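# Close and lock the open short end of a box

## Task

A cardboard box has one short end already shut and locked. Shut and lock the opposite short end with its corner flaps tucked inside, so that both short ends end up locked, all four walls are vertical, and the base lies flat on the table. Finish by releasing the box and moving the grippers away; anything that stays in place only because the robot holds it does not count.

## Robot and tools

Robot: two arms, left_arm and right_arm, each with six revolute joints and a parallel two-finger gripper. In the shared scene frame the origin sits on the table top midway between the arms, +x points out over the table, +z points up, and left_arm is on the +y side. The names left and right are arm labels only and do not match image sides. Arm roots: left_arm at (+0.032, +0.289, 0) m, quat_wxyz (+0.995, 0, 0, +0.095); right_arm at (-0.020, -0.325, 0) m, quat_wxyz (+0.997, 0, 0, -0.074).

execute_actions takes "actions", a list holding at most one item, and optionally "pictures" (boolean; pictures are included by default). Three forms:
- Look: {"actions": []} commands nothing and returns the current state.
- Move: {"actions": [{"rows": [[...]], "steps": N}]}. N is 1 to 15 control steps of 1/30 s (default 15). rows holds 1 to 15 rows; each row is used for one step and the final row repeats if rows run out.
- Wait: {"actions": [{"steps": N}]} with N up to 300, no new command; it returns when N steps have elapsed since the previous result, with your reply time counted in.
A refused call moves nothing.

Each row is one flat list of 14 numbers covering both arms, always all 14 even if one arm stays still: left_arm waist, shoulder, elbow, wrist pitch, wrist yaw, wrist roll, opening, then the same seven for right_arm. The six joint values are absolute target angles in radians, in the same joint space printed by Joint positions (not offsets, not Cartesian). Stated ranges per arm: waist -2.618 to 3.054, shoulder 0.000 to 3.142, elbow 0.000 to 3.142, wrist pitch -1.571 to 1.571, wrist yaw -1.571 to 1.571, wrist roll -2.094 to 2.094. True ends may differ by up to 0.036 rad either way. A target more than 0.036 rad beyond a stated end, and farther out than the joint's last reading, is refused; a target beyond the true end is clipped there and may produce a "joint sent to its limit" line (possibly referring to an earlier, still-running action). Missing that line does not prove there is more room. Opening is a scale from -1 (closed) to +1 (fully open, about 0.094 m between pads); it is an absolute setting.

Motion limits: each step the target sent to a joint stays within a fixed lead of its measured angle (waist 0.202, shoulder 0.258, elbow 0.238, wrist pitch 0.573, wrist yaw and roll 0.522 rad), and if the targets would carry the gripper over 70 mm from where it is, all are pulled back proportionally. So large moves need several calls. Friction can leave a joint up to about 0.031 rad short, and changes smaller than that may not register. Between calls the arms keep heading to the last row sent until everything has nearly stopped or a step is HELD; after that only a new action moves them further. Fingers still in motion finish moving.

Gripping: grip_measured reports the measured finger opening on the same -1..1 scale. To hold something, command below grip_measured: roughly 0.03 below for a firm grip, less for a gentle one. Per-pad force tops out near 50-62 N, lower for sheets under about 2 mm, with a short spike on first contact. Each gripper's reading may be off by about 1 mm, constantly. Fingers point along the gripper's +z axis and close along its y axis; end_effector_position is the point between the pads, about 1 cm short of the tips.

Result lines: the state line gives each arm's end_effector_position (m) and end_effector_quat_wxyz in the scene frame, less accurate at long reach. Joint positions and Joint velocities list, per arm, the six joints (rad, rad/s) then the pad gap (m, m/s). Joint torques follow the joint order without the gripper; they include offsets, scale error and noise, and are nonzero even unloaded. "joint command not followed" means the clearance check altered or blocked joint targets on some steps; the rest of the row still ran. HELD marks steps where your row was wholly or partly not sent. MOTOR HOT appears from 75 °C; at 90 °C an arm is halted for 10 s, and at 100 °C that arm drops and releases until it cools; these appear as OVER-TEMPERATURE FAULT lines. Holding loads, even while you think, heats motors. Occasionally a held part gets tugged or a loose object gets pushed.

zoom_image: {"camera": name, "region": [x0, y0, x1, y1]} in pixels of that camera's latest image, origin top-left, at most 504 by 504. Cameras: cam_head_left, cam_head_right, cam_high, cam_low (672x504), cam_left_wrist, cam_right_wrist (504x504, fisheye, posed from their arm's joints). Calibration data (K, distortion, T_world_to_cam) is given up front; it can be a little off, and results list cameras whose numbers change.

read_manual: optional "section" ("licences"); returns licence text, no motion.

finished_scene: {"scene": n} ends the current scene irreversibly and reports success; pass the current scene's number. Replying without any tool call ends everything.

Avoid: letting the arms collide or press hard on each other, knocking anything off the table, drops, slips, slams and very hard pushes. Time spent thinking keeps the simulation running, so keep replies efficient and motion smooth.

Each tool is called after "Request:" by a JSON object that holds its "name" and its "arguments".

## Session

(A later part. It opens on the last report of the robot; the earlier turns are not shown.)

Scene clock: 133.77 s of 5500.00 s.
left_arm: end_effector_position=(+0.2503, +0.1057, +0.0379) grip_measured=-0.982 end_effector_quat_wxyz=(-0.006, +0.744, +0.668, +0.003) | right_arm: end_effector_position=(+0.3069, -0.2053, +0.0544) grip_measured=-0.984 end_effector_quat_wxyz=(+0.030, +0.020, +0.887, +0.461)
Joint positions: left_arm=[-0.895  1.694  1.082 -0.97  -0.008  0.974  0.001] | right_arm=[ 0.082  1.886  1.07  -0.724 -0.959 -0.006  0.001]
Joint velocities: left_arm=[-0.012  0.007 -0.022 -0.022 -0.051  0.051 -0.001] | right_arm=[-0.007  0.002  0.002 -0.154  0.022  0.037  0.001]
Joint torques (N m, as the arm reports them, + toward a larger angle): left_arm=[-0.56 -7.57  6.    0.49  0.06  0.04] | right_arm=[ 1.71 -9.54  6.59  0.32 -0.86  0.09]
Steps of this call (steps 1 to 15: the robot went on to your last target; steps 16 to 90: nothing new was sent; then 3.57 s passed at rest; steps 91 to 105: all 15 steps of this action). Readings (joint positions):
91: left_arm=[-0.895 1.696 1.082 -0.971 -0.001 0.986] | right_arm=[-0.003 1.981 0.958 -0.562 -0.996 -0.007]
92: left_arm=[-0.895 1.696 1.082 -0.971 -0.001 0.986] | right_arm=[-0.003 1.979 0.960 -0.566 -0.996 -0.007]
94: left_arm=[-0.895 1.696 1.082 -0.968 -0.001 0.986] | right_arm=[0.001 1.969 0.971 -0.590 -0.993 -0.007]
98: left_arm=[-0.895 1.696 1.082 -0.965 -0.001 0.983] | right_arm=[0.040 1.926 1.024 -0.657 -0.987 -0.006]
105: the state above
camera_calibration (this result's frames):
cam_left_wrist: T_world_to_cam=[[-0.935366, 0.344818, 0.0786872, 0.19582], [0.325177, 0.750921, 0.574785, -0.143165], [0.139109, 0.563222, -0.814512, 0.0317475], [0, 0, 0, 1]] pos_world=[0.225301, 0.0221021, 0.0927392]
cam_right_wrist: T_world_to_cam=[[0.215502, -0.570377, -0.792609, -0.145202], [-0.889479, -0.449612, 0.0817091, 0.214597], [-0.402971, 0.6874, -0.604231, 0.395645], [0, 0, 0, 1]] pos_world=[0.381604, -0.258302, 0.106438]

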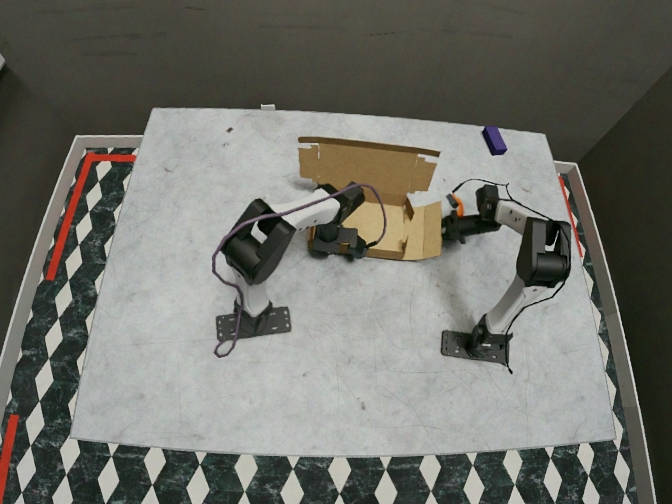

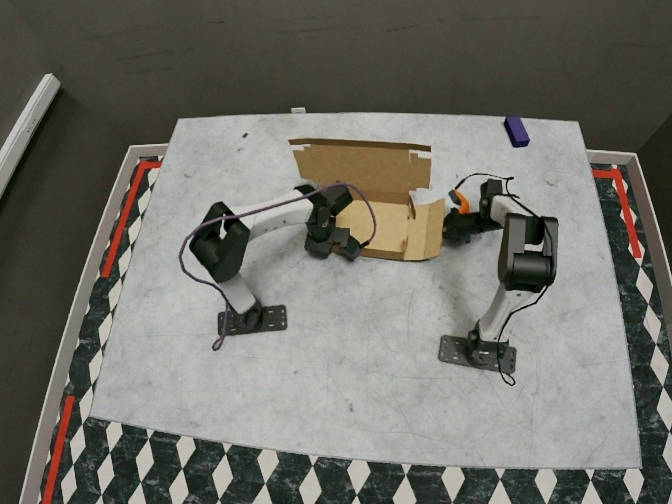

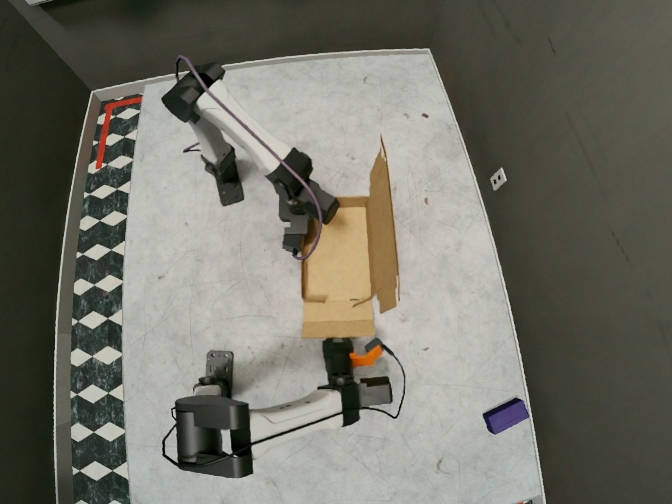

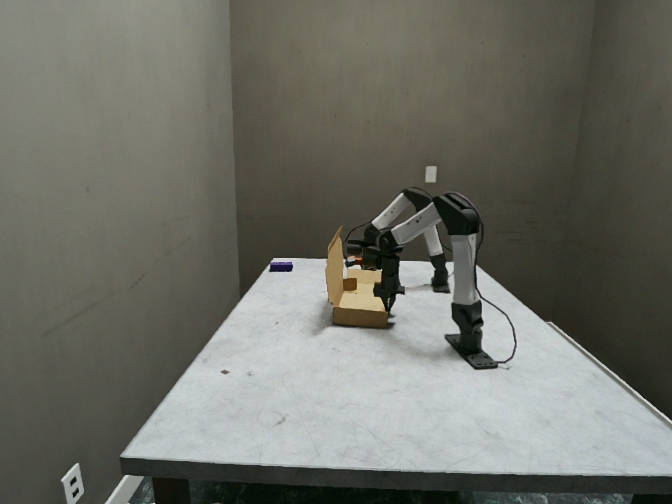

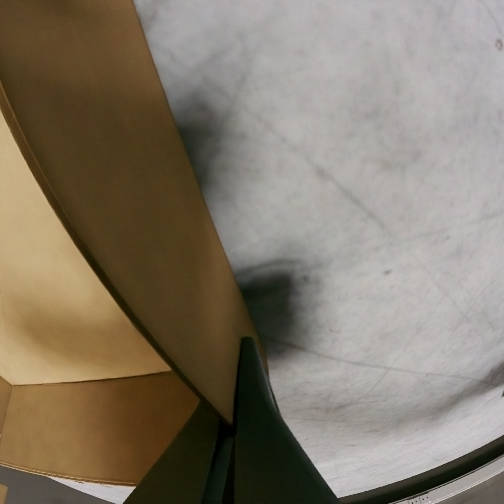

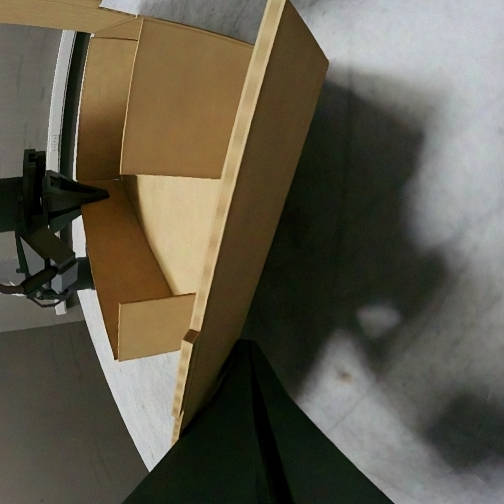

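Request:
{"name": "execute_actions", "arguments": {"actions": [{"rows":[[-0.9,1.71,1.065,-0.95,0,0.99,-1,0.0,1.95,0.99,-0.62,-1.0,0,-1],[-0.9,1.71,1.065,-0.95,0,0.99,-1,0.0,1.95,0.99,-0.62,-1.0,0,-1],[-0.9,1.71,1.065,-0.95,0,0.99,-1,0.0,1.95,0.99,-0.62,-1.0,0,-1],[-0.9,1.71,1.065,-0.95,0,0.99,-1,0.0,1.95,0.99,-0.62,-1.0,0,-1],[-0.9,1.71,1.065,-0.95,0,0.99,-1,0.0,1.95,0.99,-0.62,-1.0,0,-1],[-0.9,1.7,1.07,-0.95,0,0.99,-0.5,0.0,1.95,0.99,-0.62,-1.0,0,-1]],"steps":12}], "pictures": false}}

Request:
{"name": "execute_actions", "arguments": {"actions": [{"rows":[[-0.9,1.67,1.15,-1.06,0,0.99,-0.5,0.0,1.95,0.99,-0.62,-1.0,0,-1],[-0.9,1.66,1.2,-1.12,0,0.99,-0.5,0.0,1.95,0.99,-0.62,-1.0,0,-1],[-0.9,1.63,1.28,-1.2,0,0.99,-0.5,0.0,1.95,0.99,-0.62,-1.0,0,-1]],"steps":12}], "pictures": false}}

Request:
{"name": "execute_actions", "arguments": {"actions": [{"rows":[[-0.95,1.68,1.32,-1,0,1.5,-1,0.0,1.95,0.99,-0.62,-1.0,0,-1],[-0.95,1.68,1.32,-0.9,0,2,-1,0.0,1.95,0.99,-0.62,-1.0,0,-1],[-1.01,1.75,1.36,-0.8,0,2,-1,0.0,1.95,0.99,-0.62,-1.0,0,-1],[-1.01,1.82,1.39,-0.76,0,2,-1,0.0,1.95,0.99,-0.62,-1.0,0,-1]]}], "pictures": false}}

Request:
{"name": "execute_actions", "arguments": {"actions": [{"rows":[[-1.01,1.84,1.34,-0.7,0,2,-1,0.0,1.95,0.99,-0.62,-1.0,0,-1],[-1.01,1.86,1.3,-0.63,0,2,-1,0.0,1.95,0.99,-0.62,-1.0,0,-1],[-1.01,1.88,1.26,-0.57,0,2,-1,0.0,1.95,0.99,-0.62,-1.0,0,-1],[-1.01,1.9,1.23,-0.52,0,2,-1,0.0,1.95,0.99,-0.62,-1.0,0,-1],[-1.01,1.91,1.2,-0.48,0,2,-1,0.0,1.95,0.99,-0.62,-1.0,0,-1],[-1.01,1.92,1.18,-0.46,0,2,-1,0.0,1.95,0.99,-0.62,-1.0,0,-1]]}]}}

Scene clock: 147.23 s of 5500.00 s.
left_arm: end_effector_position=(+0.2516, +0.1044, +0.0379) grip_measured=-0.502 end_effector_quat_wxyz=(-0.002, +0.747, +0.665, +0.003) | right_arm: end_effector_position=(+0.3028, -0.2291, +0.0246) grip_measured=-0.984 end_effector_quat_wxyz=(+0.026, +0.069, +0.879, +0.471)
Joint positions: left_arm=[-0.895  1.694  1.082 -0.962 -0.007  0.984  0.023] | right_arm=[-0.002  1.951  1.    -0.642 -0.982 -0.004  0.001]
Joint velocities: left_arm=[-0.022 -0.007 -0.007  0.007 -0.037 -0.051 -0.   ] | right_arm=[ 0.012  0.002 -0.012  0.051 -0.037 -0.022  0.   ]
Joint torques (N m, as the arm reports them, + toward a larger angle): left_arm=[-0.56 -8.57  6.39  0.47  0.09  0.  ] | right_arm=[ 0.16 -8.43  3.94  0.4  -0.54  0.09]
Steps of this call (steps 1 to 30: the robot went on to your last target; steps 31 to 90: nothing new was sent; then 10.07 s passed at rest; steps 91 to 102: all 12 steps of this action). Readings (joint positions):
91: left_arm=[-0.895 1.694 1.082 -0.970 -0.008 0.979] | right_arm=[0.074 1.889 1.061 -0.724 -0.963 -0.004]
92: left_arm=[-0.895 1.694 1.082 -0.969 -0.007 0.979] | right_arm=[0.058 1.897 1.047 -0.701 -0.970 -0.004]
94: left_arm=[-0.895 1.694 1.082 -0.969 -0.007 0.980] | right_arm=[0.019 1.924 1.021 -0.675 -0.974 -0.004]
98: left_arm=[-0.895 1.694 1.082 -0.965 -0.007 0.982] | right_arm=[-0.002 1.951 1.000 -0.655 -0.975 -0.004]
102: the state above

Scene clock: 147.63 s of 5500.00 s.
left_arm: end_effector_position=(+0.2642, +0.0937, +0.1085) grip_measured=-0.501 end_effector_quat_wxyz=(+0.039, +0.747, +0.664, +0.009) | right_arm: end_effector_position=(+0.3044, -0.2290, +0.0251) grip_measured=-0.984 end_effector_quat_wxyz=(+0.031, +0.067, +0.878, +0.472)
Joint positions: left_arm=[-0.895  1.618  1.284 -1.157 -0.007  0.985  0.023] | right_arm=[-0.002  1.951  1.    -0.633 -0.985 -0.004  0.001]
Joint velocities: left_arm=[-0.007  0.007 -0.007 -0.271 -0.051 -0.007 -0.   ] | right_arm=[ 0.002 -0.017 -0.002  0.022 -0.081 -0.022  0.001]
Joint torques (N m, as the arm reports them, + toward a larger angle): left_arm=[-0.51 -7.65  7.9   0.44  0.07 -0.01] | right_arm=[ 0.21 -8.42  3.99  0.43 -0.57  0.09]
Steps of this call (steps 1 to 12: all 12 steps of this action). Readings (joint positions):
1: left_arm=[-0.895 1.694 1.090 -0.975 -0.007 0.984] | right_arm=[-0.002 1.951 1.000 -0.639 -0.983 -0.004]
2: left_arm=[-0.895 1.694 1.111 -1.006 -0.007 0.984] | right_arm=[-0.002 1.951 1.000 -0.638 -0.983 -0.004]
4: left_arm=[-0.895 1.684 1.193 -1.081 -0.007 0.985] | right_arm=[-0.002 1.951 1.000 -0.636 -0.984 -0.004]
8: left_arm=[-0.895 1.624 1.281 -1.121 -0.007 0.985] | right_arm=[-0.002 1.951 1.000 -0.634 -0.985 -0.004]
12: the state above

Scene clock: 148.13 s of 5500.00 s.
left_arm: end_effector_position=(+0.3164, -0.0150, +0.0885) grip_measured=-0.993 end_effector_quat_wxyz=(+0.146, +0.966, +0.191, +0.092) | right_arm: end_effector_position=(+0.3045, -0.2290, +0.0251) grip_measured=-0.984 end_effector_quat_wxyz=(+0.031, +0.067, +0.878, +0.472)
Joint positions: left_arm=[-1.011  1.819  1.381 -0.785 -0.003  1.931  0.   ] | right_arm=[-0.002  1.951  1.    -0.633 -0.986 -0.004  0.001]
Joint velocities: left_arm=[0.007 0.002 0.002 0.066 0.066 0.359 0.   ] | right_arm=[-0.017 -0.007  0.007 -0.066 -0.007 -0.037 -0.   ]
Joint torques (N m, as the arm reports them, + toward a larger angle): left_arm=[  0.02 -11.57   9.7    1.07  -0.01  -0.07] | right_arm=[ 0.2  -8.45  3.96  0.43 -0.56  0.09]
Steps of this call (steps 1 to 15: all 15 steps of this action). Readings (joint positions):
1: left_arm=[-0.899 1.621 1.287 -1.150 -0.008 1.060] | right_arm=[-0.002 1.951 1.000 -0.633 -0.985 -0.004]
2: left_arm=[-0.910 1.630 1.293 -1.119 -0.008 1.160] | right_arm=[-0.002 1.951 1.000 -0.633 -0.985 -0.004]
4: left_arm=[-0.951 1.677 1.327 -1.035 -0.008 1.331] | right_arm=[-0.002 1.951 1.000 -0.633 -0.985 -0.004]
8: left_arm=[-1.008 1.799 1.381 -0.853 -0.003 1.691] | right_arm=[-0.002 1.951 1.000 -0.633 -0.986 -0.004]
15: the state above

Scene clock: 148.63 s of 5500.00 s.
left_arm: end_effector_position=(+0.3205, -0.0194, +0.0198) grip_measured=-0.993 end_effector_quat_wxyz=(+0.155, +0.969, +0.161, +0.104) | right_arm: end_effector_position=(+0.3046, -0.2290, +0.0251) grip_measured=-0.984 end_effector_quat_wxyz=(+0.031, +0.067, +0.878, +0.472)
Joint positions: left_arm=[-1.011  1.906  1.196 -0.486 -0.003  1.992  0.   ] | right_arm=[-0.002  1.951  1.    -0.632 -0.986 -0.004  0.001]
Joint velocities: left_arm=[-0.002  0.007  0.002  0.081  0.037 -0.007 -0.   ] | right_arm=[-0.017 -0.002  0.037 -0.051  0.007 -0.037 -0.001]
Joint torques (N m, as the arm reports them, + toward a larger angle): left_arm=[ -0.01 -10.68   6.46   1.04   0.02  -0.06] | right_arm=[ 0.22 -8.42  4.01  0.41 -0.56  0.09]
Steps of this call (steps 1 to 15: all 15 steps of this action). Readings (joint positions):
1: left_arm=[-1.011 1.819 1.377 -0.774 -0.003 1.944] | right_arm=[-0.002 1.951 1.000 -0.633 -0.986 -0.004]
2: left_arm=[-1.011 1.819 1.366 -0.747 -0.003 1.954] | right_arm=[-0.002 1.951 1.000 -0.633 -0.986 -0.004]
4: left_arm=[-1.011 1.826 1.319 -0.667 -0.003 1.968] | right_arm=[-0.002 1.951 1.000 -0.633 -0.986 -0.004]
8: left_arm=[-1.011 1.893 1.214 -0.548 -0.003 1.983] | right_arm=[-0.002 1.951 1.000 -0.633 -0.986 -0.004]
15: the state above
camera_calibration (this result's frames):
cam_left_wrist: T_world_to_cam=[[-0.0631337, 0.97358, -0.219443, 0.044575], [0.654999, 0.20632, 0.726917, -0.18095], [0.752987, -0.0978423, -0.65072, -0.135092], [0, 0, 0, 1]] pos_world=[0.223059, -0.0192814, 0.0534103]
cam_right_wrist: T_world_to_cam=[[0.134875, -0.560355, -0.817197, -0.153973], [-0.920652, -0.375794, 0.105733, 0.230094], [-0.366346, 0.738093, -0.566577, 0.392843], [0, 0, 0, 1]] pos_world=[0.37652, -0.289766, 0.0724213]

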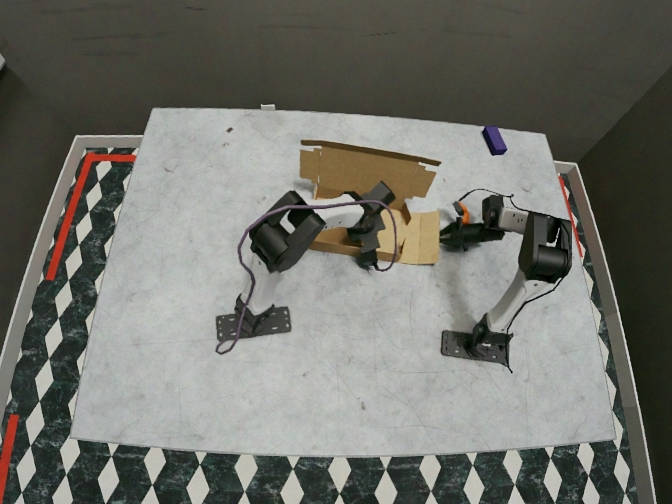

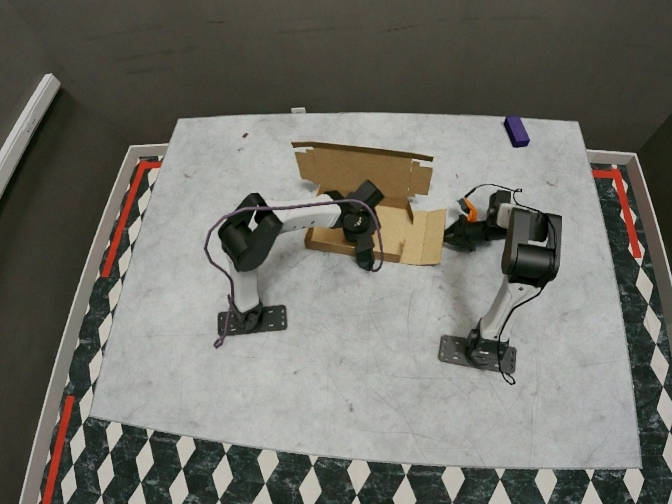

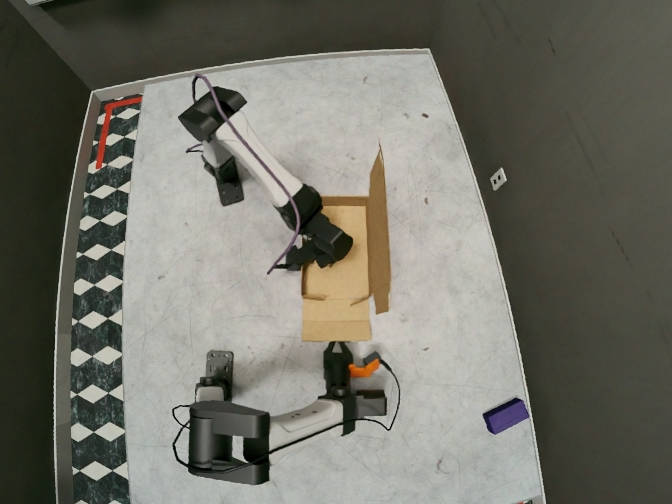

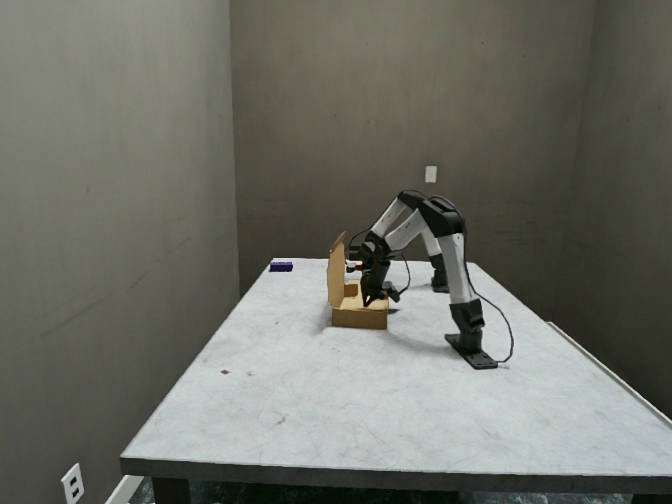

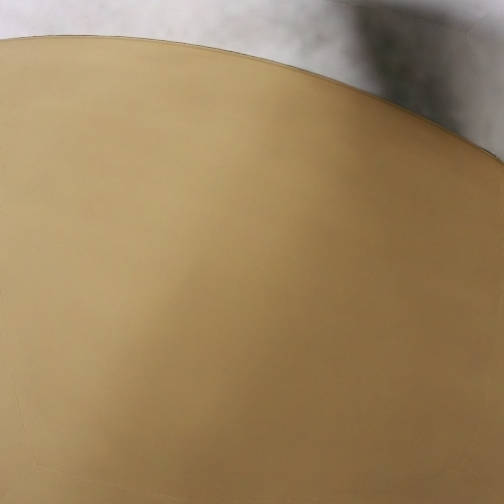

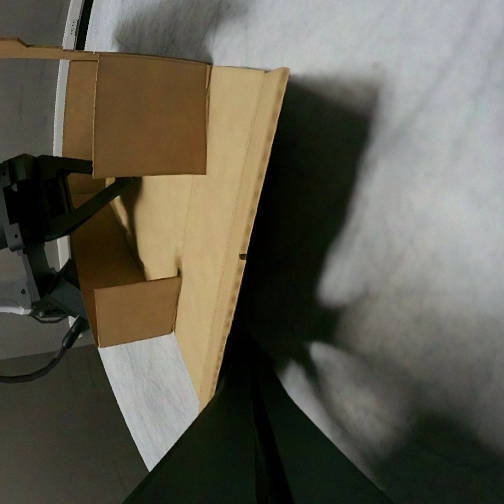

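Request:
{"name": "execute_actions", "arguments": {"actions": [{"rows":[[-1.01,1.94,1.17,-0.46,0,2,-1,0.0,1.95,0.99,-0.62,-1.0,0,-1],[-1.01,1.95,1.17,-0.46,0,2,-1,0.0,1.95,0.99,-0.62,-1.0,0,-1],[-1.01,1.96,1.17,-0.46,0,2,-1,0.0,1.95,0.99,-0.62,-1.0,0,-1],[-1.01,1.97,1.17,-0.46,0,2,-1,0.0,1.95,0.99,-0.62,-1.0,0,-1],[-1.01,1.97,1.17,-0.46,0,2,-1,0.02,1.95,1.01,-0.62,-1.0,0,-1],[-1.01,1.97,1.17,-0.46,0,2,-1,0.04,1.95,1.02,-0.63,-1.0,0,-1],[-1.01,1.97,1.17,-0.46,0,2,-1,0.06,1.96,1.03,-0.64,-1.0,0,-1],[-1.01,1.97,1.17,-0.46,0,2,-1,0.08,1.96,1.04,-0.65,-1.0,0,-1],[-1.01,1.97,1.17,-0.46,0,2,-1,0.1,1.97,1.06,-0.66,-1.0,0,-1],[-1.01,1.97,1.17,-0.46,0,2,-1,0.12,1.97,1.08,-0.67,-1.0,0,-1],[-1.01,1.97,1.17,-0.46,0,2,-1,0.14,1.97,1.1,-0.68,-1.0,0,-1],[-1.01,1.97,1.17,-0.46,0,2,-1,0.16,1.97,1.12,-0.7,-1.0,0,-1]]}], "pictures": false}}

Request:
{"name": "execute_actions", "arguments": {"actions": [{"steps":8}]}}

Scene clock: 155.30 s of 5500.00 s.
left_arm: end_effector_position=(+0.3236, -0.0215, +0.0143) grip_measured=-0.993 end_effector_quat_wxyz=(+0.156, +0.969, +0.160, +0.107) | right_arm: end_effector_position=(+0.3093, -0.1863, +0.0340) grip_measured=-0.985 end_effector_quat_wxyz=(+0.014, -0.006, +0.889, +0.458)
Joint positions: left_arm=[-1.011  1.925  1.196 -0.461 -0.006  1.995  0.   ] | right_arm=[ 0.143  1.965  1.09  -0.67  -0.952 -0.004  0.001]
Joint velocities: left_arm=[ 0.012 -0.012  0.002  0.051 -0.022 -0.051  0.   ] | right_arm=[ 0.081  0.007  0.12  -0.037  0.139  0.022  0.   ]
Joint torques (N m, as the arm reports them, + toward a larger angle): left_arm=[-0.2  -8.16  5.54  0.96  0.08 -0.03] | right_arm=[ 0.98 -8.47  6.64  0.18 -1.01  0.09]
Steps of this call (steps 1 to 30: the robot went on to your last target; steps 31 to 90: nothing new was sent; then 3.17 s passed at rest; steps 91 to 105: all 15 steps of this action). Readings (joint positions):
91: left_arm=[-1.011 1.907 1.196 -0.475 -0.003 1.995] | right_arm=[-0.002 1.951 1.000 -0.631 -0.986 -0.004]
92: left_arm=[-1.011 1.909 1.196 -0.474 -0.002 1.995] | right_arm=[-0.002 1.951 1.000 -0.631 -0.986 -0.004]
94: left_arm=[-1.011 1.920 1.196 -0.472 -0.000 1.995] | right_arm=[-0.002 1.951 1.000 -0.631 -0.986 -0.004]
98: left_arm=[-1.011 1.925 1.196 -0.468 0.000 1.995] | right_arm=[0.026 1.951 1.002 -0.633 -0.985 -0.004]
105: the state above

Scene clock: 155.57 s of 5500.00 s.
left_arm: end_effector_position=(+0.3238, -0.0216, +0.0144) grip_measured=-0.993 end_effector_quat_wxyz=(+0.156, +0.969, +0.160, +0.108) | right_arm: end_effector_position=(+0.3079, -0.1866, +0.0333) grip_measured=-0.985 end_effector_quat_wxyz=(+0.009, -0.004, +0.890, +0.455)
Joint positions: left_arm=[-1.011  1.925  1.196 -0.46  -0.006  1.995  0.   ] | right_arm=[ 0.145  1.965  1.092 -0.681 -0.945 -0.003  0.001]
Joint velocities: left_arm=[ 0.012 -0.012 -0.012 -0.037  0.007  0.022 -0.001] | right_arm=[-0.012 -0.017 -0.007 -0.037  0.095 -0.037 -0.001]
Joint torques (N m, as the arm reports them, + toward a larger angle): left_arm=[ 0.03 -8.16  5.55  1.02  0.05 -0.04] | right_arm=[ 1.45 -8.36  6.89  0.18 -0.91  0.08]
Steps of this call (steps 1 to 8: the robot went on to your last target). Readings (joint positions):
1: left_arm=[-1.011 1.925 1.196 -0.460 -0.006 1.995] | right_arm=[0.145 1.965 1.092 -0.672 -0.948 -0.004]
2: left_arm=[-1.011 1.925 1.196 -0.460 -0.006 1.995] | right_arm=[0.145 1.965 1.092 -0.675 -0.947 -0.004]
4: left_arm=[-1.011 1.925 1.196 -0.460 -0.006 1.995] | right_arm=[0.145 1.965 1.092 -0.679 -0.945 -0.004]
8: the state above
camera_calibration (this result's frames):
cam_left_wrist: T_world_to_cam=[[-0.060658, 0.973254, -0.22158, 0.045038], [0.650052, 0.206977, 0.731158, -0.177144], [0.757465, -0.0996881, -0.645221, -0.142886], [0, 0, 0, 1]] pos_world=[0.226116, -0.0214127, 0.0473068]
cam_right_wrist: T_world_to_cam=[[0.237436, -0.567893, -0.788112, -0.157904], [-0.859032, -0.501537, 0.102592, 0.205857], [-0.453529, 0.652655, -0.606921, 0.379601], [0, 0, 0, 1]] pos_world=[0.38649, -0.234176, 0.0848226]

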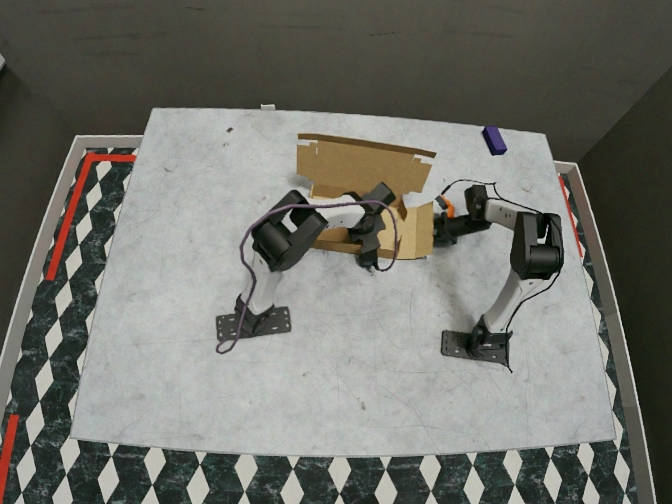

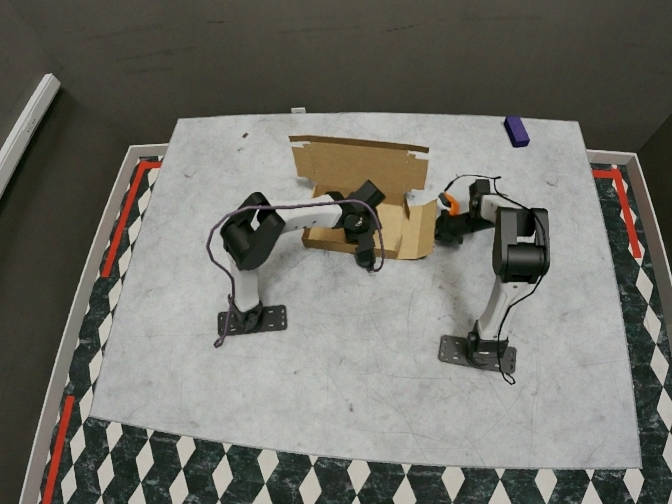

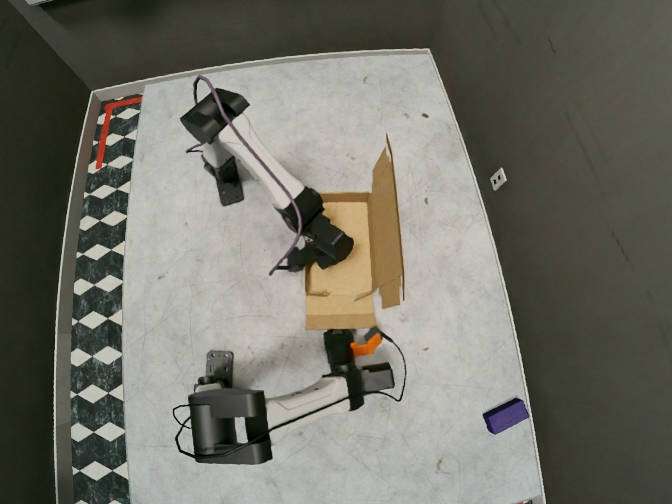

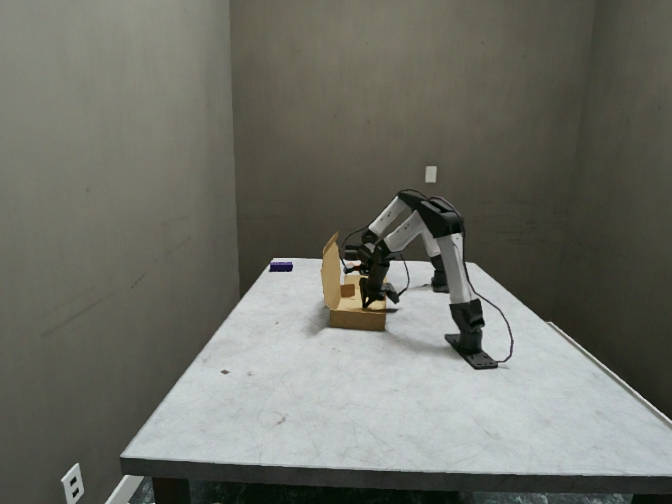

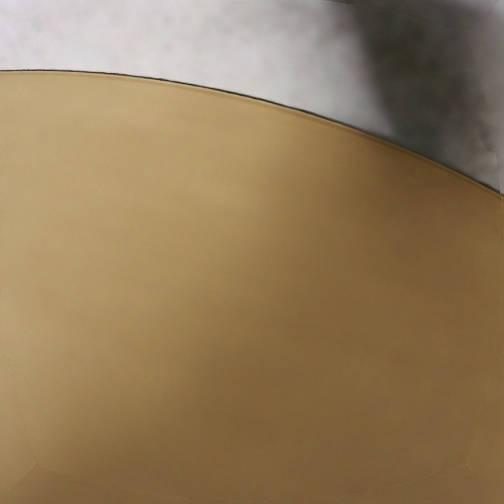

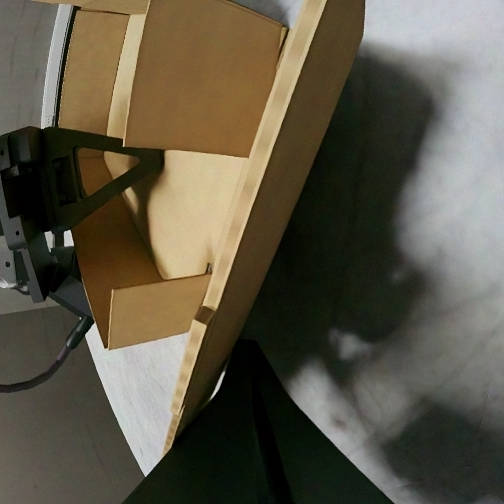

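Request:
{"name": "execute_actions", "arguments": {"actions": [{"rows":[[-1.01,2.01,1.16,-0.52,0,2,-1,0.16,1.95,1.12,-0.71,-1.03,0,-1],[-1.01,2.03,1.16,-0.52,0,2,-1,0.16,1.94,1.12,-0.72,-1.05,0,-1],[-1.01,2.03,1.16,-0.52,0,2,-1,0.17,1.93,1.12,-0.73,-1.07,0,-1],[-1.01,2.03,1.16,-0.52,0,2,-1,0.18,1.93,1.12,-0.74,-1.09,0,-1],[-1.01,2.03,1.16,-0.52,0,2,-1,0.19,1.93,1.12,-0.74,-1.11,0,-1],[-1.01,2.03,1.16,-0.52,0,2,-1,0.2,1.93,1.12,-0.74,-1.13,0,-1],[-1.01,2.03,1.16,-0.52,0,2,-1,0.21,1.93,1.12,-0.74,-1.13,0,-1],[-1.01,2.03,1.16,-0.52,0,2,-1,0.22,1.93,1.12,-0.74,-1.13,0,-1],[-1.01,2.03,1.16,-0.52,0,2,-1,0.235,1.93,1.12,-0.74,-1.13,0,-1],[-1.01,2.03,1.16,-0.52,0,2,-1,0.25,1.93,1.12,-0.74,-1.13,0,-1]]}]}}

Scene clock: 162.10 s of 5500.00 s.
left_arm: end_effector_position=(+0.3219, -0.0178, +0.0109) grip_measured=-0.993 end_effector_quat_wxyz=(+0.145, +0.971, +0.158, +0.105) | right_arm: end_effector_position=(+0.2973, -0.1749, +0.0340) grip_measured=-0.985 end_effector_quat_wxyz=(-0.014, -0.012, +0.889, +0.457)
Joint positions: left_arm=[-1.011  1.931  1.196 -0.476 -0.013  2.002  0.   ] | right_arm=[ 0.18   1.965  1.092 -0.713 -0.949 -0.001  0.001]
Joint velocities: left_arm=[ 0.012 -0.022  0.017 -0.081  0.037 -0.037 -0.   ] | right_arm=[-0.007  0.007 -0.012 -0.007  0.022 -0.022 -0.001]
Joint torques (N m, as the arm reports them, + toward a larger angle): left_arm=[ 0.03 -3.1   4.4   0.61  0.11 -0.09] | right_arm=[  6.49 -11.57   6.81   0.04  -2.03   0.06]
Steps of this call (steps 1 to 30: the robot went on to your last target; steps 31 to 90: nothing new was sent; then 3.03 s passed at rest; steps 91 to 105: all 15 steps of this action). Readings (joint positions):
91: left_arm=[-1.011 1.929 1.196 -0.463 -0.006 1.995] | right_arm=[0.145 1.965 1.092 -0.683 -0.946 -0.003]
92: left_arm=[-1.011 1.931 1.196 -0.463 -0.006 1.995] | right_arm=[0.145 1.965 1.092 -0.685 -0.948 -0.003]
94: left_arm=[-1.011 1.931 1.196 -0.463 -0.006 1.995] | right_arm=[0.145 1.965 1.092 -0.691 -0.956 -0.003]
98: left_arm=[-1.011 1.931 1.196 -0.465 -0.006 1.996] | right_arm=[0.153 1.965 1.092 -0.702 -0.970 -0.003]
105: the state above
camera_calibration (this result's frames):
cam_left_wrist: T_world_to_cam=[[-0.0588991, 0.977954, -0.200341, 0.0397345], [0.656176, 0.18917, 0.730512, -0.176448], [0.752306, -0.0884323, -0.652852, -0.141425], [0, 0, 0, 1]] pos_world=[0.224516, -0.0179865, 0.0445279]
cam_right_wrist: T_world_to_cam=[[0.230151, -0.556701, -0.798195, -0.143773], [-0.837638, -0.530844, 0.128714, 0.190197], [-0.495372, 0.638974, -0.588488, 0.376958], [0, 0, 0, 1]] pos_world=[0.37914, -0.21994, 0.0825951]

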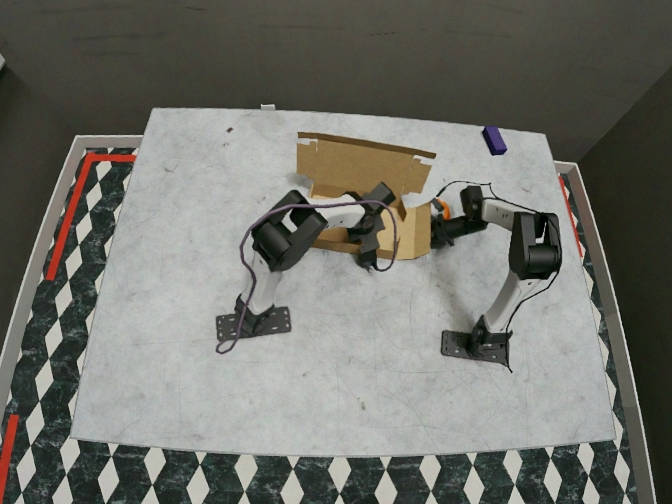

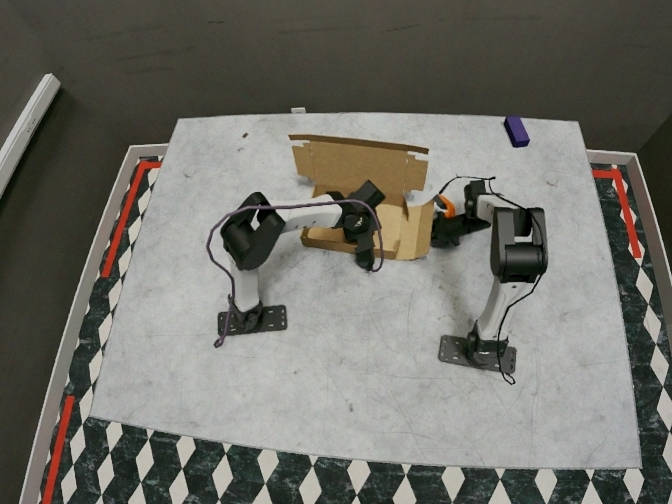

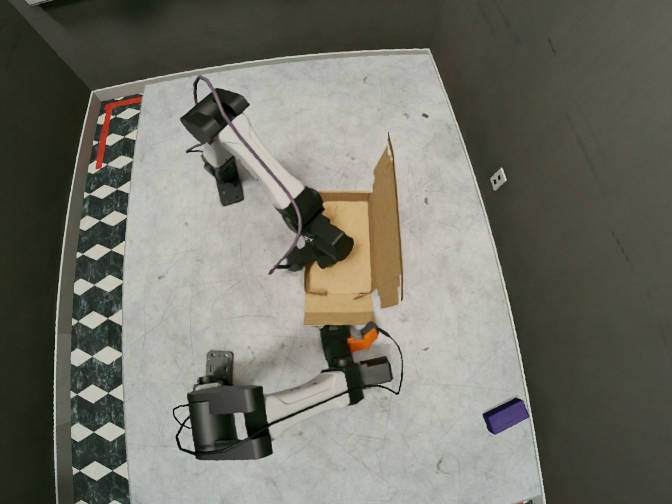

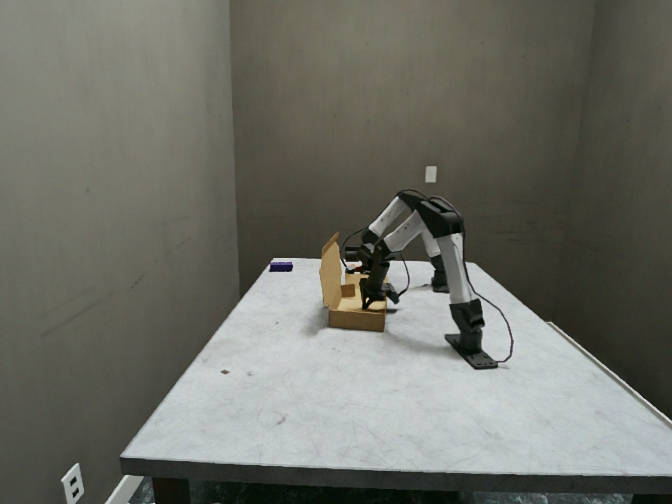

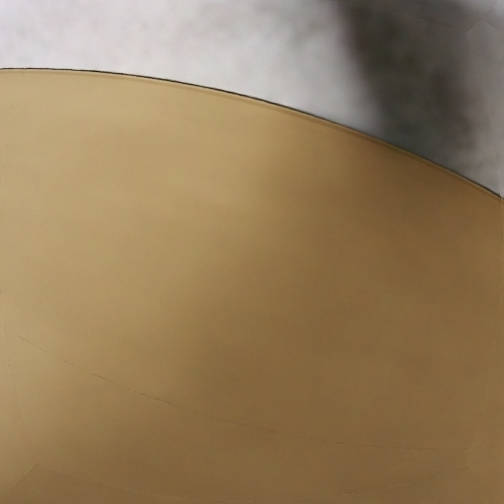

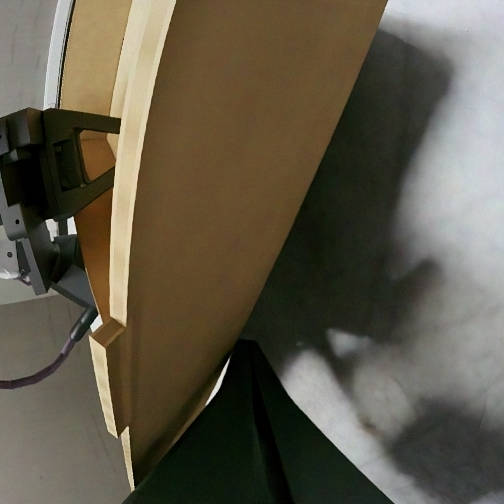

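Request:
{"name": "execute_actions", "arguments": {"actions": [{"rows":[[-1.01,2.02,1.16,-0.52,0,2,-1,0.12,1.96,1.1,-0.7,-1,0,-1],[-1.01,2.02,1.16,-0.52,0,2,-1,0.07,1.96,1.1,-0.7,-1,0,-1],[-1.01,2.02,1.16,-0.52,0,2,-1,0.02,1.96,1.1,-0.7,-1,0,-1],[-1.01,2.02,1.16,-0.52,0,2,-1,-0.03,1.96,1.1,-0.7,-1,0,-1],[-1.01,2.02,1.16,-0.52,0,2,-1,-0.1,1.96,1.1,-0.7,-1,0,-1]],"steps":10}], "pictures": false}}

Request:
{"name": "execute_actions", "arguments": {"actions": [{"rows":[[-1.01,2.02,1.16,-0.52,0,2,-1,-0.1,1.83,1.07,-0.23,-1,-1.7,-1]]}], "pictures": false}}

Request:
{"name": "execute_actions", "arguments": {"actions": [{"rows":[[-1.01,2.02,1.16,-0.52,0,2,-1,-0.03,1.83,1.07,-0.23,-1,-1.7,-1],[-1.01,2.02,1.16,-0.52,0,2,-1,0.04,1.83,1.07,-0.23,-1,-1.7,-1],[-1.01,2.02,1.16,-0.52,0,2,-1,0.1,1.83,1.07,-0.23,-1,-1.7,-1],[-1.01,2.02,1.16,-0.52,0,2,-1,0.16,1.83,1.07,-0.23,-1,-1.7,-1]],"steps":12}], "pictures": false}}

Request:
{"name": "execute_actions", "arguments": {"actions": [{"rows":[[-1.01,2.02,1.16,-0.52,0,2,-1,0.16,1.88,1.04,-0.15,-1,-1.7,-1],[-1.01,2.02,1.16,-0.52,0,2,-1,0.16,1.92,1.02,-0.09,-1,-1.7,-1],[-1.01,2.02,1.16,-0.52,0,2,-1,0.16,1.96,0.99,-0.03,-1,-1.7,-1],[-1.01,2.02,1.16,-0.52,0,2,-1,0.16,1.99,0.97,0.01,-1,-1.7,-1]]}]}}

Scene clock: 173.00 s of 5500.00 s.
left_arm: end_effector_position=(+0.3220, -0.0179, +0.0112) grip_measured=-0.993 end_effector_quat_wxyz=(+0.146, +0.971, +0.158, +0.106) | right_arm: end_effector_position=(+0.3296, -0.2749, +0.0370) grip_measured=-0.985 end_effector_quat_wxyz=(+0.060, +0.121, +0.875, +0.464)
Joint positions: left_arm=[-1.011  1.93   1.196 -0.476 -0.013  2.002  0.   ] | right_arm=[-0.124  1.967  1.092 -0.704 -0.974 -0.001  0.001]
Joint velocities: left_arm=[-0.007 -0.007  0.012  0.081 -0.022 -0.081  0.   ] | right_arm=[ 0.017 -0.012 -0.002  0.081 -0.037  0.051 -0.001]
Joint torques (N m, as the arm reports them, + toward a larger angle): left_arm=[ 0.02 -3.87  4.58  0.58  0.11 -0.11] | right_arm=[ 2.32 -9.38  5.4   0.37 -0.61  0.04]
Steps of this call (steps 1 to 15: the robot went on to your last target; steps 16 to 90: nothing new was sent; then 7.57 s passed at rest; steps 91 to 100: all 10 steps of this action). Readings (joint positions):
91: left_arm=[-1.011 1.930 1.196 -0.476 -0.013 2.002] | right_arm=[0.171 1.965 1.092 -0.712 -0.937 -0.001]
92: left_arm=[-1.011 1.930 1.196 -0.476 -0.013 2.002] | right_arm=[0.154 1.967 1.092 -0.715 -0.937 -0.001]
94: left_arm=[-1.011 1.930 1.196 -0.476 -0.013 2.002] | right_arm=[0.083 1.967 1.092 -0.714 -0.956 -0.001]
98: left_arm=[-1.011 1.930 1.196 -0.476 -0.013 2.002] | right_arm=[-0.102 1.967 1.092 -0.705 -0.972 -0.001]
100: the state above

Scene clock: 173.50 s of 5500.00 s.
left_arm: end_effector_position=(+0.3220, -0.0179, +0.0112) grip_measured=-0.993 end_effector_quat_wxyz=(+0.146, +0.971, +0.158, +0.106) | right_arm: end_effector_position=(+0.3974, -0.2855, +0.0999) grip_measured=-0.985 end_effector_quat_wxyz=(-0.500, +0.569, -0.640, -0.132)
Joint positions: left_arm=[-1.011  1.93   1.196 -0.476 -0.013  2.002  0.   ] | right_arm=[-0.109  1.83   1.067 -0.257 -0.993 -1.405  0.001]
Joint velocities: left_arm=[ 0.002  0.007 -0.002 -0.007  0.037 -0.066  0.   ] | right_arm=[-0.007 -0.017 -0.002  0.081  0.125 -1.927 -0.   ]
Joint torques (N m, as the arm reports them, + toward a larger angle): left_arm=[-0.02 -3.94  4.5   0.58  0.14 -0.11] | right_arm=[ 0.76 -8.56  6.05  1.14 -0.43  0.07]
Steps of this call (steps 1 to 15: all 15 steps of this action). Readings (joint positions):
1: left_arm=[-1.011 1.930 1.196 -0.476 -0.013 2.002] | right_arm=[-0.122 1.955 1.082 -0.655 -0.974 -0.070]
2: left_arm=[-1.011 1.930 1.196 -0.476 -0.013 2.002] | right_arm=[-0.118 1.936 1.070 -0.582 -0.974 -0.165]
4: left_arm=[-1.011 1.930 1.196 -0.476 -0.013 2.002] | right_arm=[-0.111 1.886 1.067 -0.462 -0.978 -0.360]
8: left_arm=[-1.011 1.930 1.196 -0.476 -0.013 2.002] | right_arm=[-0.109 1.830 1.067 -0.316 -0.992 -0.753]
15: the state above

Scene clock: 173.90 s of 5500.00 s.
left_arm: end_effector_position=(+0.3220, -0.0179, +0.0112) grip_measured=-0.993 end_effector_quat_wxyz=(+0.146, +0.971, +0.158, +0.106) | right_arm: end_effector_position=(+0.3715, -0.1690, +0.1022) grip_measured=-0.985 end_effector_quat_wxyz=(-0.505, +0.722, -0.454, -0.133)
Joint positions: left_arm=[-1.011  1.93   1.196 -0.476 -0.013  2.002  0.   ] | right_arm=[ 0.176  1.83   1.067 -0.239 -0.999 -1.673  0.001]
Joint velocities: left_arm=[ 0.002  0.012 -0.022 -0.007 -0.037 -0.095 -0.   ] | right_arm=[-0.159  0.002  0.007 -0.066 -0.007 -0.139 -0.   ]
Joint torques (N m, as the arm reports them, + toward a larger angle): left_arm=[-0.14 -3.88  4.53  0.59  0.11 -0.1 ] | right_arm=[-0.62 -8.59  6.05  1.15 -0.38  0.04]
Steps of this call (steps 1 to 12: all 12 steps of this action). Readings (joint positions):
1: left_arm=[-1.011 1.930 1.196 -0.476 -0.013 2.002] | right_arm=[-0.103 1.830 1.067 -0.253 -0.992 -1.463]
2: left_arm=[-1.011 1.930 1.196 -0.476 -0.013 2.002] | right_arm=[-0.083 1.830 1.067 -0.250 -0.990 -1.509]
4: left_arm=[-1.011 1.930 1.196 -0.476 -0.013 2.002] | right_arm=[0.007 1.830 1.067 -0.243 -0.988 -1.573]
8: left_arm=[-1.011 1.930 1.196 -0.476 -0.013 2.002] | right_arm=[0.179 1.830 1.067 -0.239 -0.997 -1.643]
12: the state above

Scene clock: 174.40 s of 5500.00 s.
left_arm: end_effector_position=(+0.3220, -0.0179, +0.0112) grip_measured=-0.993 end_effector_quat_wxyz=(+0.146, +0.971, +0.158, +0.106) | right_arm: end_effector_position=(+0.3688, -0.1726, +0.0300) grip_measured=-0.985 end_effector_quat_wxyz=(-0.496, +0.722, -0.462, -0.141)
Joint positions: left_arm=[-1.011  1.93   1.196 -0.476 -0.013  2.002  0.   ] | right_arm=[ 0.168  2.002  0.974 -0.017 -0.998 -1.692  0.001]
Joint velocities: left_arm=[ 0.007 -0.012 -0.012  0.007 -0.022  0.037 -0.001] | right_arm=[-0.007 -0.007 -0.007  0.081 -0.007 -0.022  0.   ]
Joint torques (N m, as the arm reports them, + toward a larger angle): left_arm=[-0.06 -4.01  4.63  0.62  0.12 -0.08] | right_arm=[ -0.61 -10.23   4.69   1.09  -0.43   0.04]
Steps of this call (steps 1 to 15: all 15 steps of this action). Readings (joint positions):
1: left_arm=[-1.011 1.930 1.196 -0.476 -0.013 2.002] | right_arm=[0.172 1.833 1.066 -0.229 -1.000 -1.676]
2: left_arm=[-1.011 1.930 1.196 -0.476 -0.013 2.002] | right_arm=[0.169 1.843 1.063 -0.204 -1.001 -1.679]
4: left_arm=[-1.011 1.930 1.196 -0.476 -0.013 2.002] | right_arm=[0.168 1.889 1.044 -0.126 -1.002 -1.683]
8: left_arm=[-1.011 1.930 1.196 -0.476 -0.013 2.002] | right_arm=[0.168 1.991 0.985 -0.057 -0.998 -1.689]
15: the state above
camera_calibration (this result's frames):
cam_left_wrist: T_world_to_cam=[[-0.0585062, 0.977924, -0.200606, 0.0396898], [0.655577, 0.189184, 0.731046, -0.176549], [0.752859, -0.0887416, -0.652173, -0.141493], [0, 0, 0, 1]] pos_world=[0.224588, -0.0179696, 0.0447499]
cam_right_wrist: T_world_to_cam=[[0.668461, 0.20068, 0.716162, -0.238514], [0.494978, -0.838735, -0.226983, -0.28211], [0.555119, 0.506213, -0.659993, 0.000437984], [0, 0, 0, 1]] pos_world=[0.298833, -0.188972, 0.10707]

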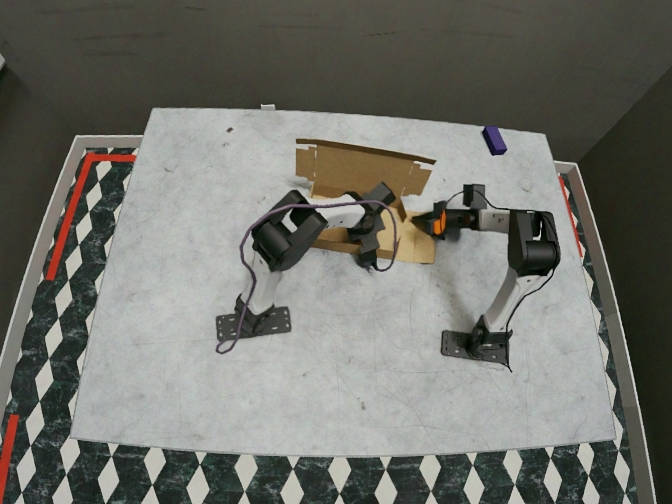

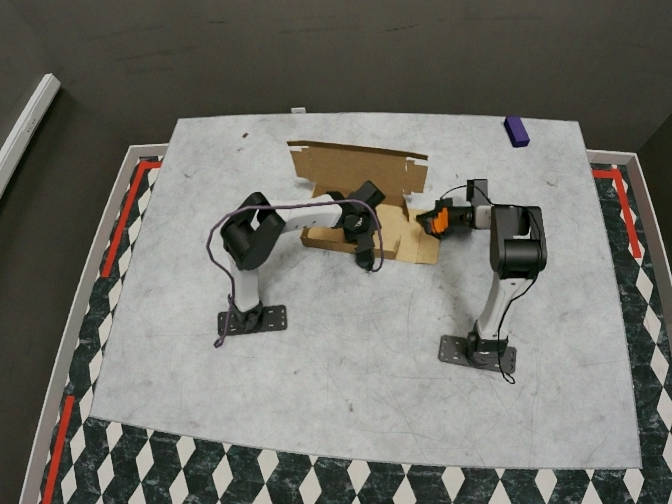

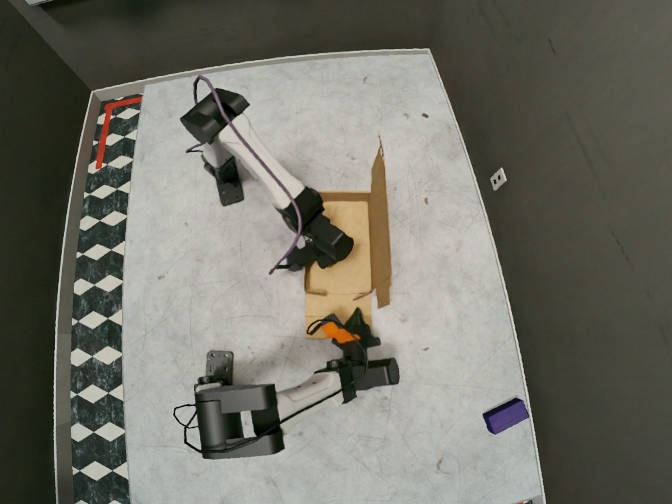

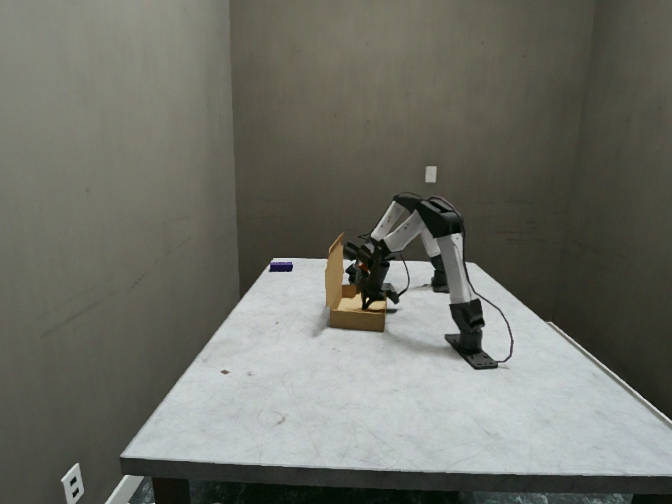

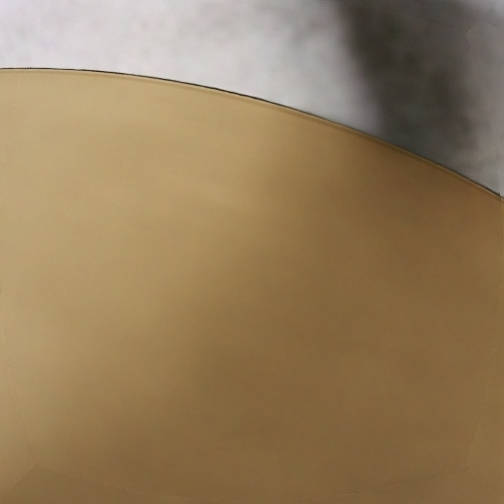

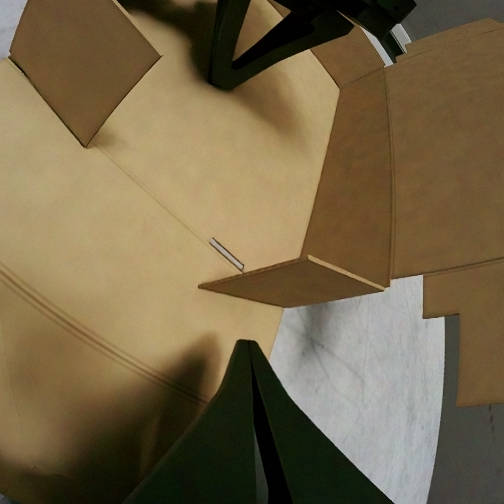

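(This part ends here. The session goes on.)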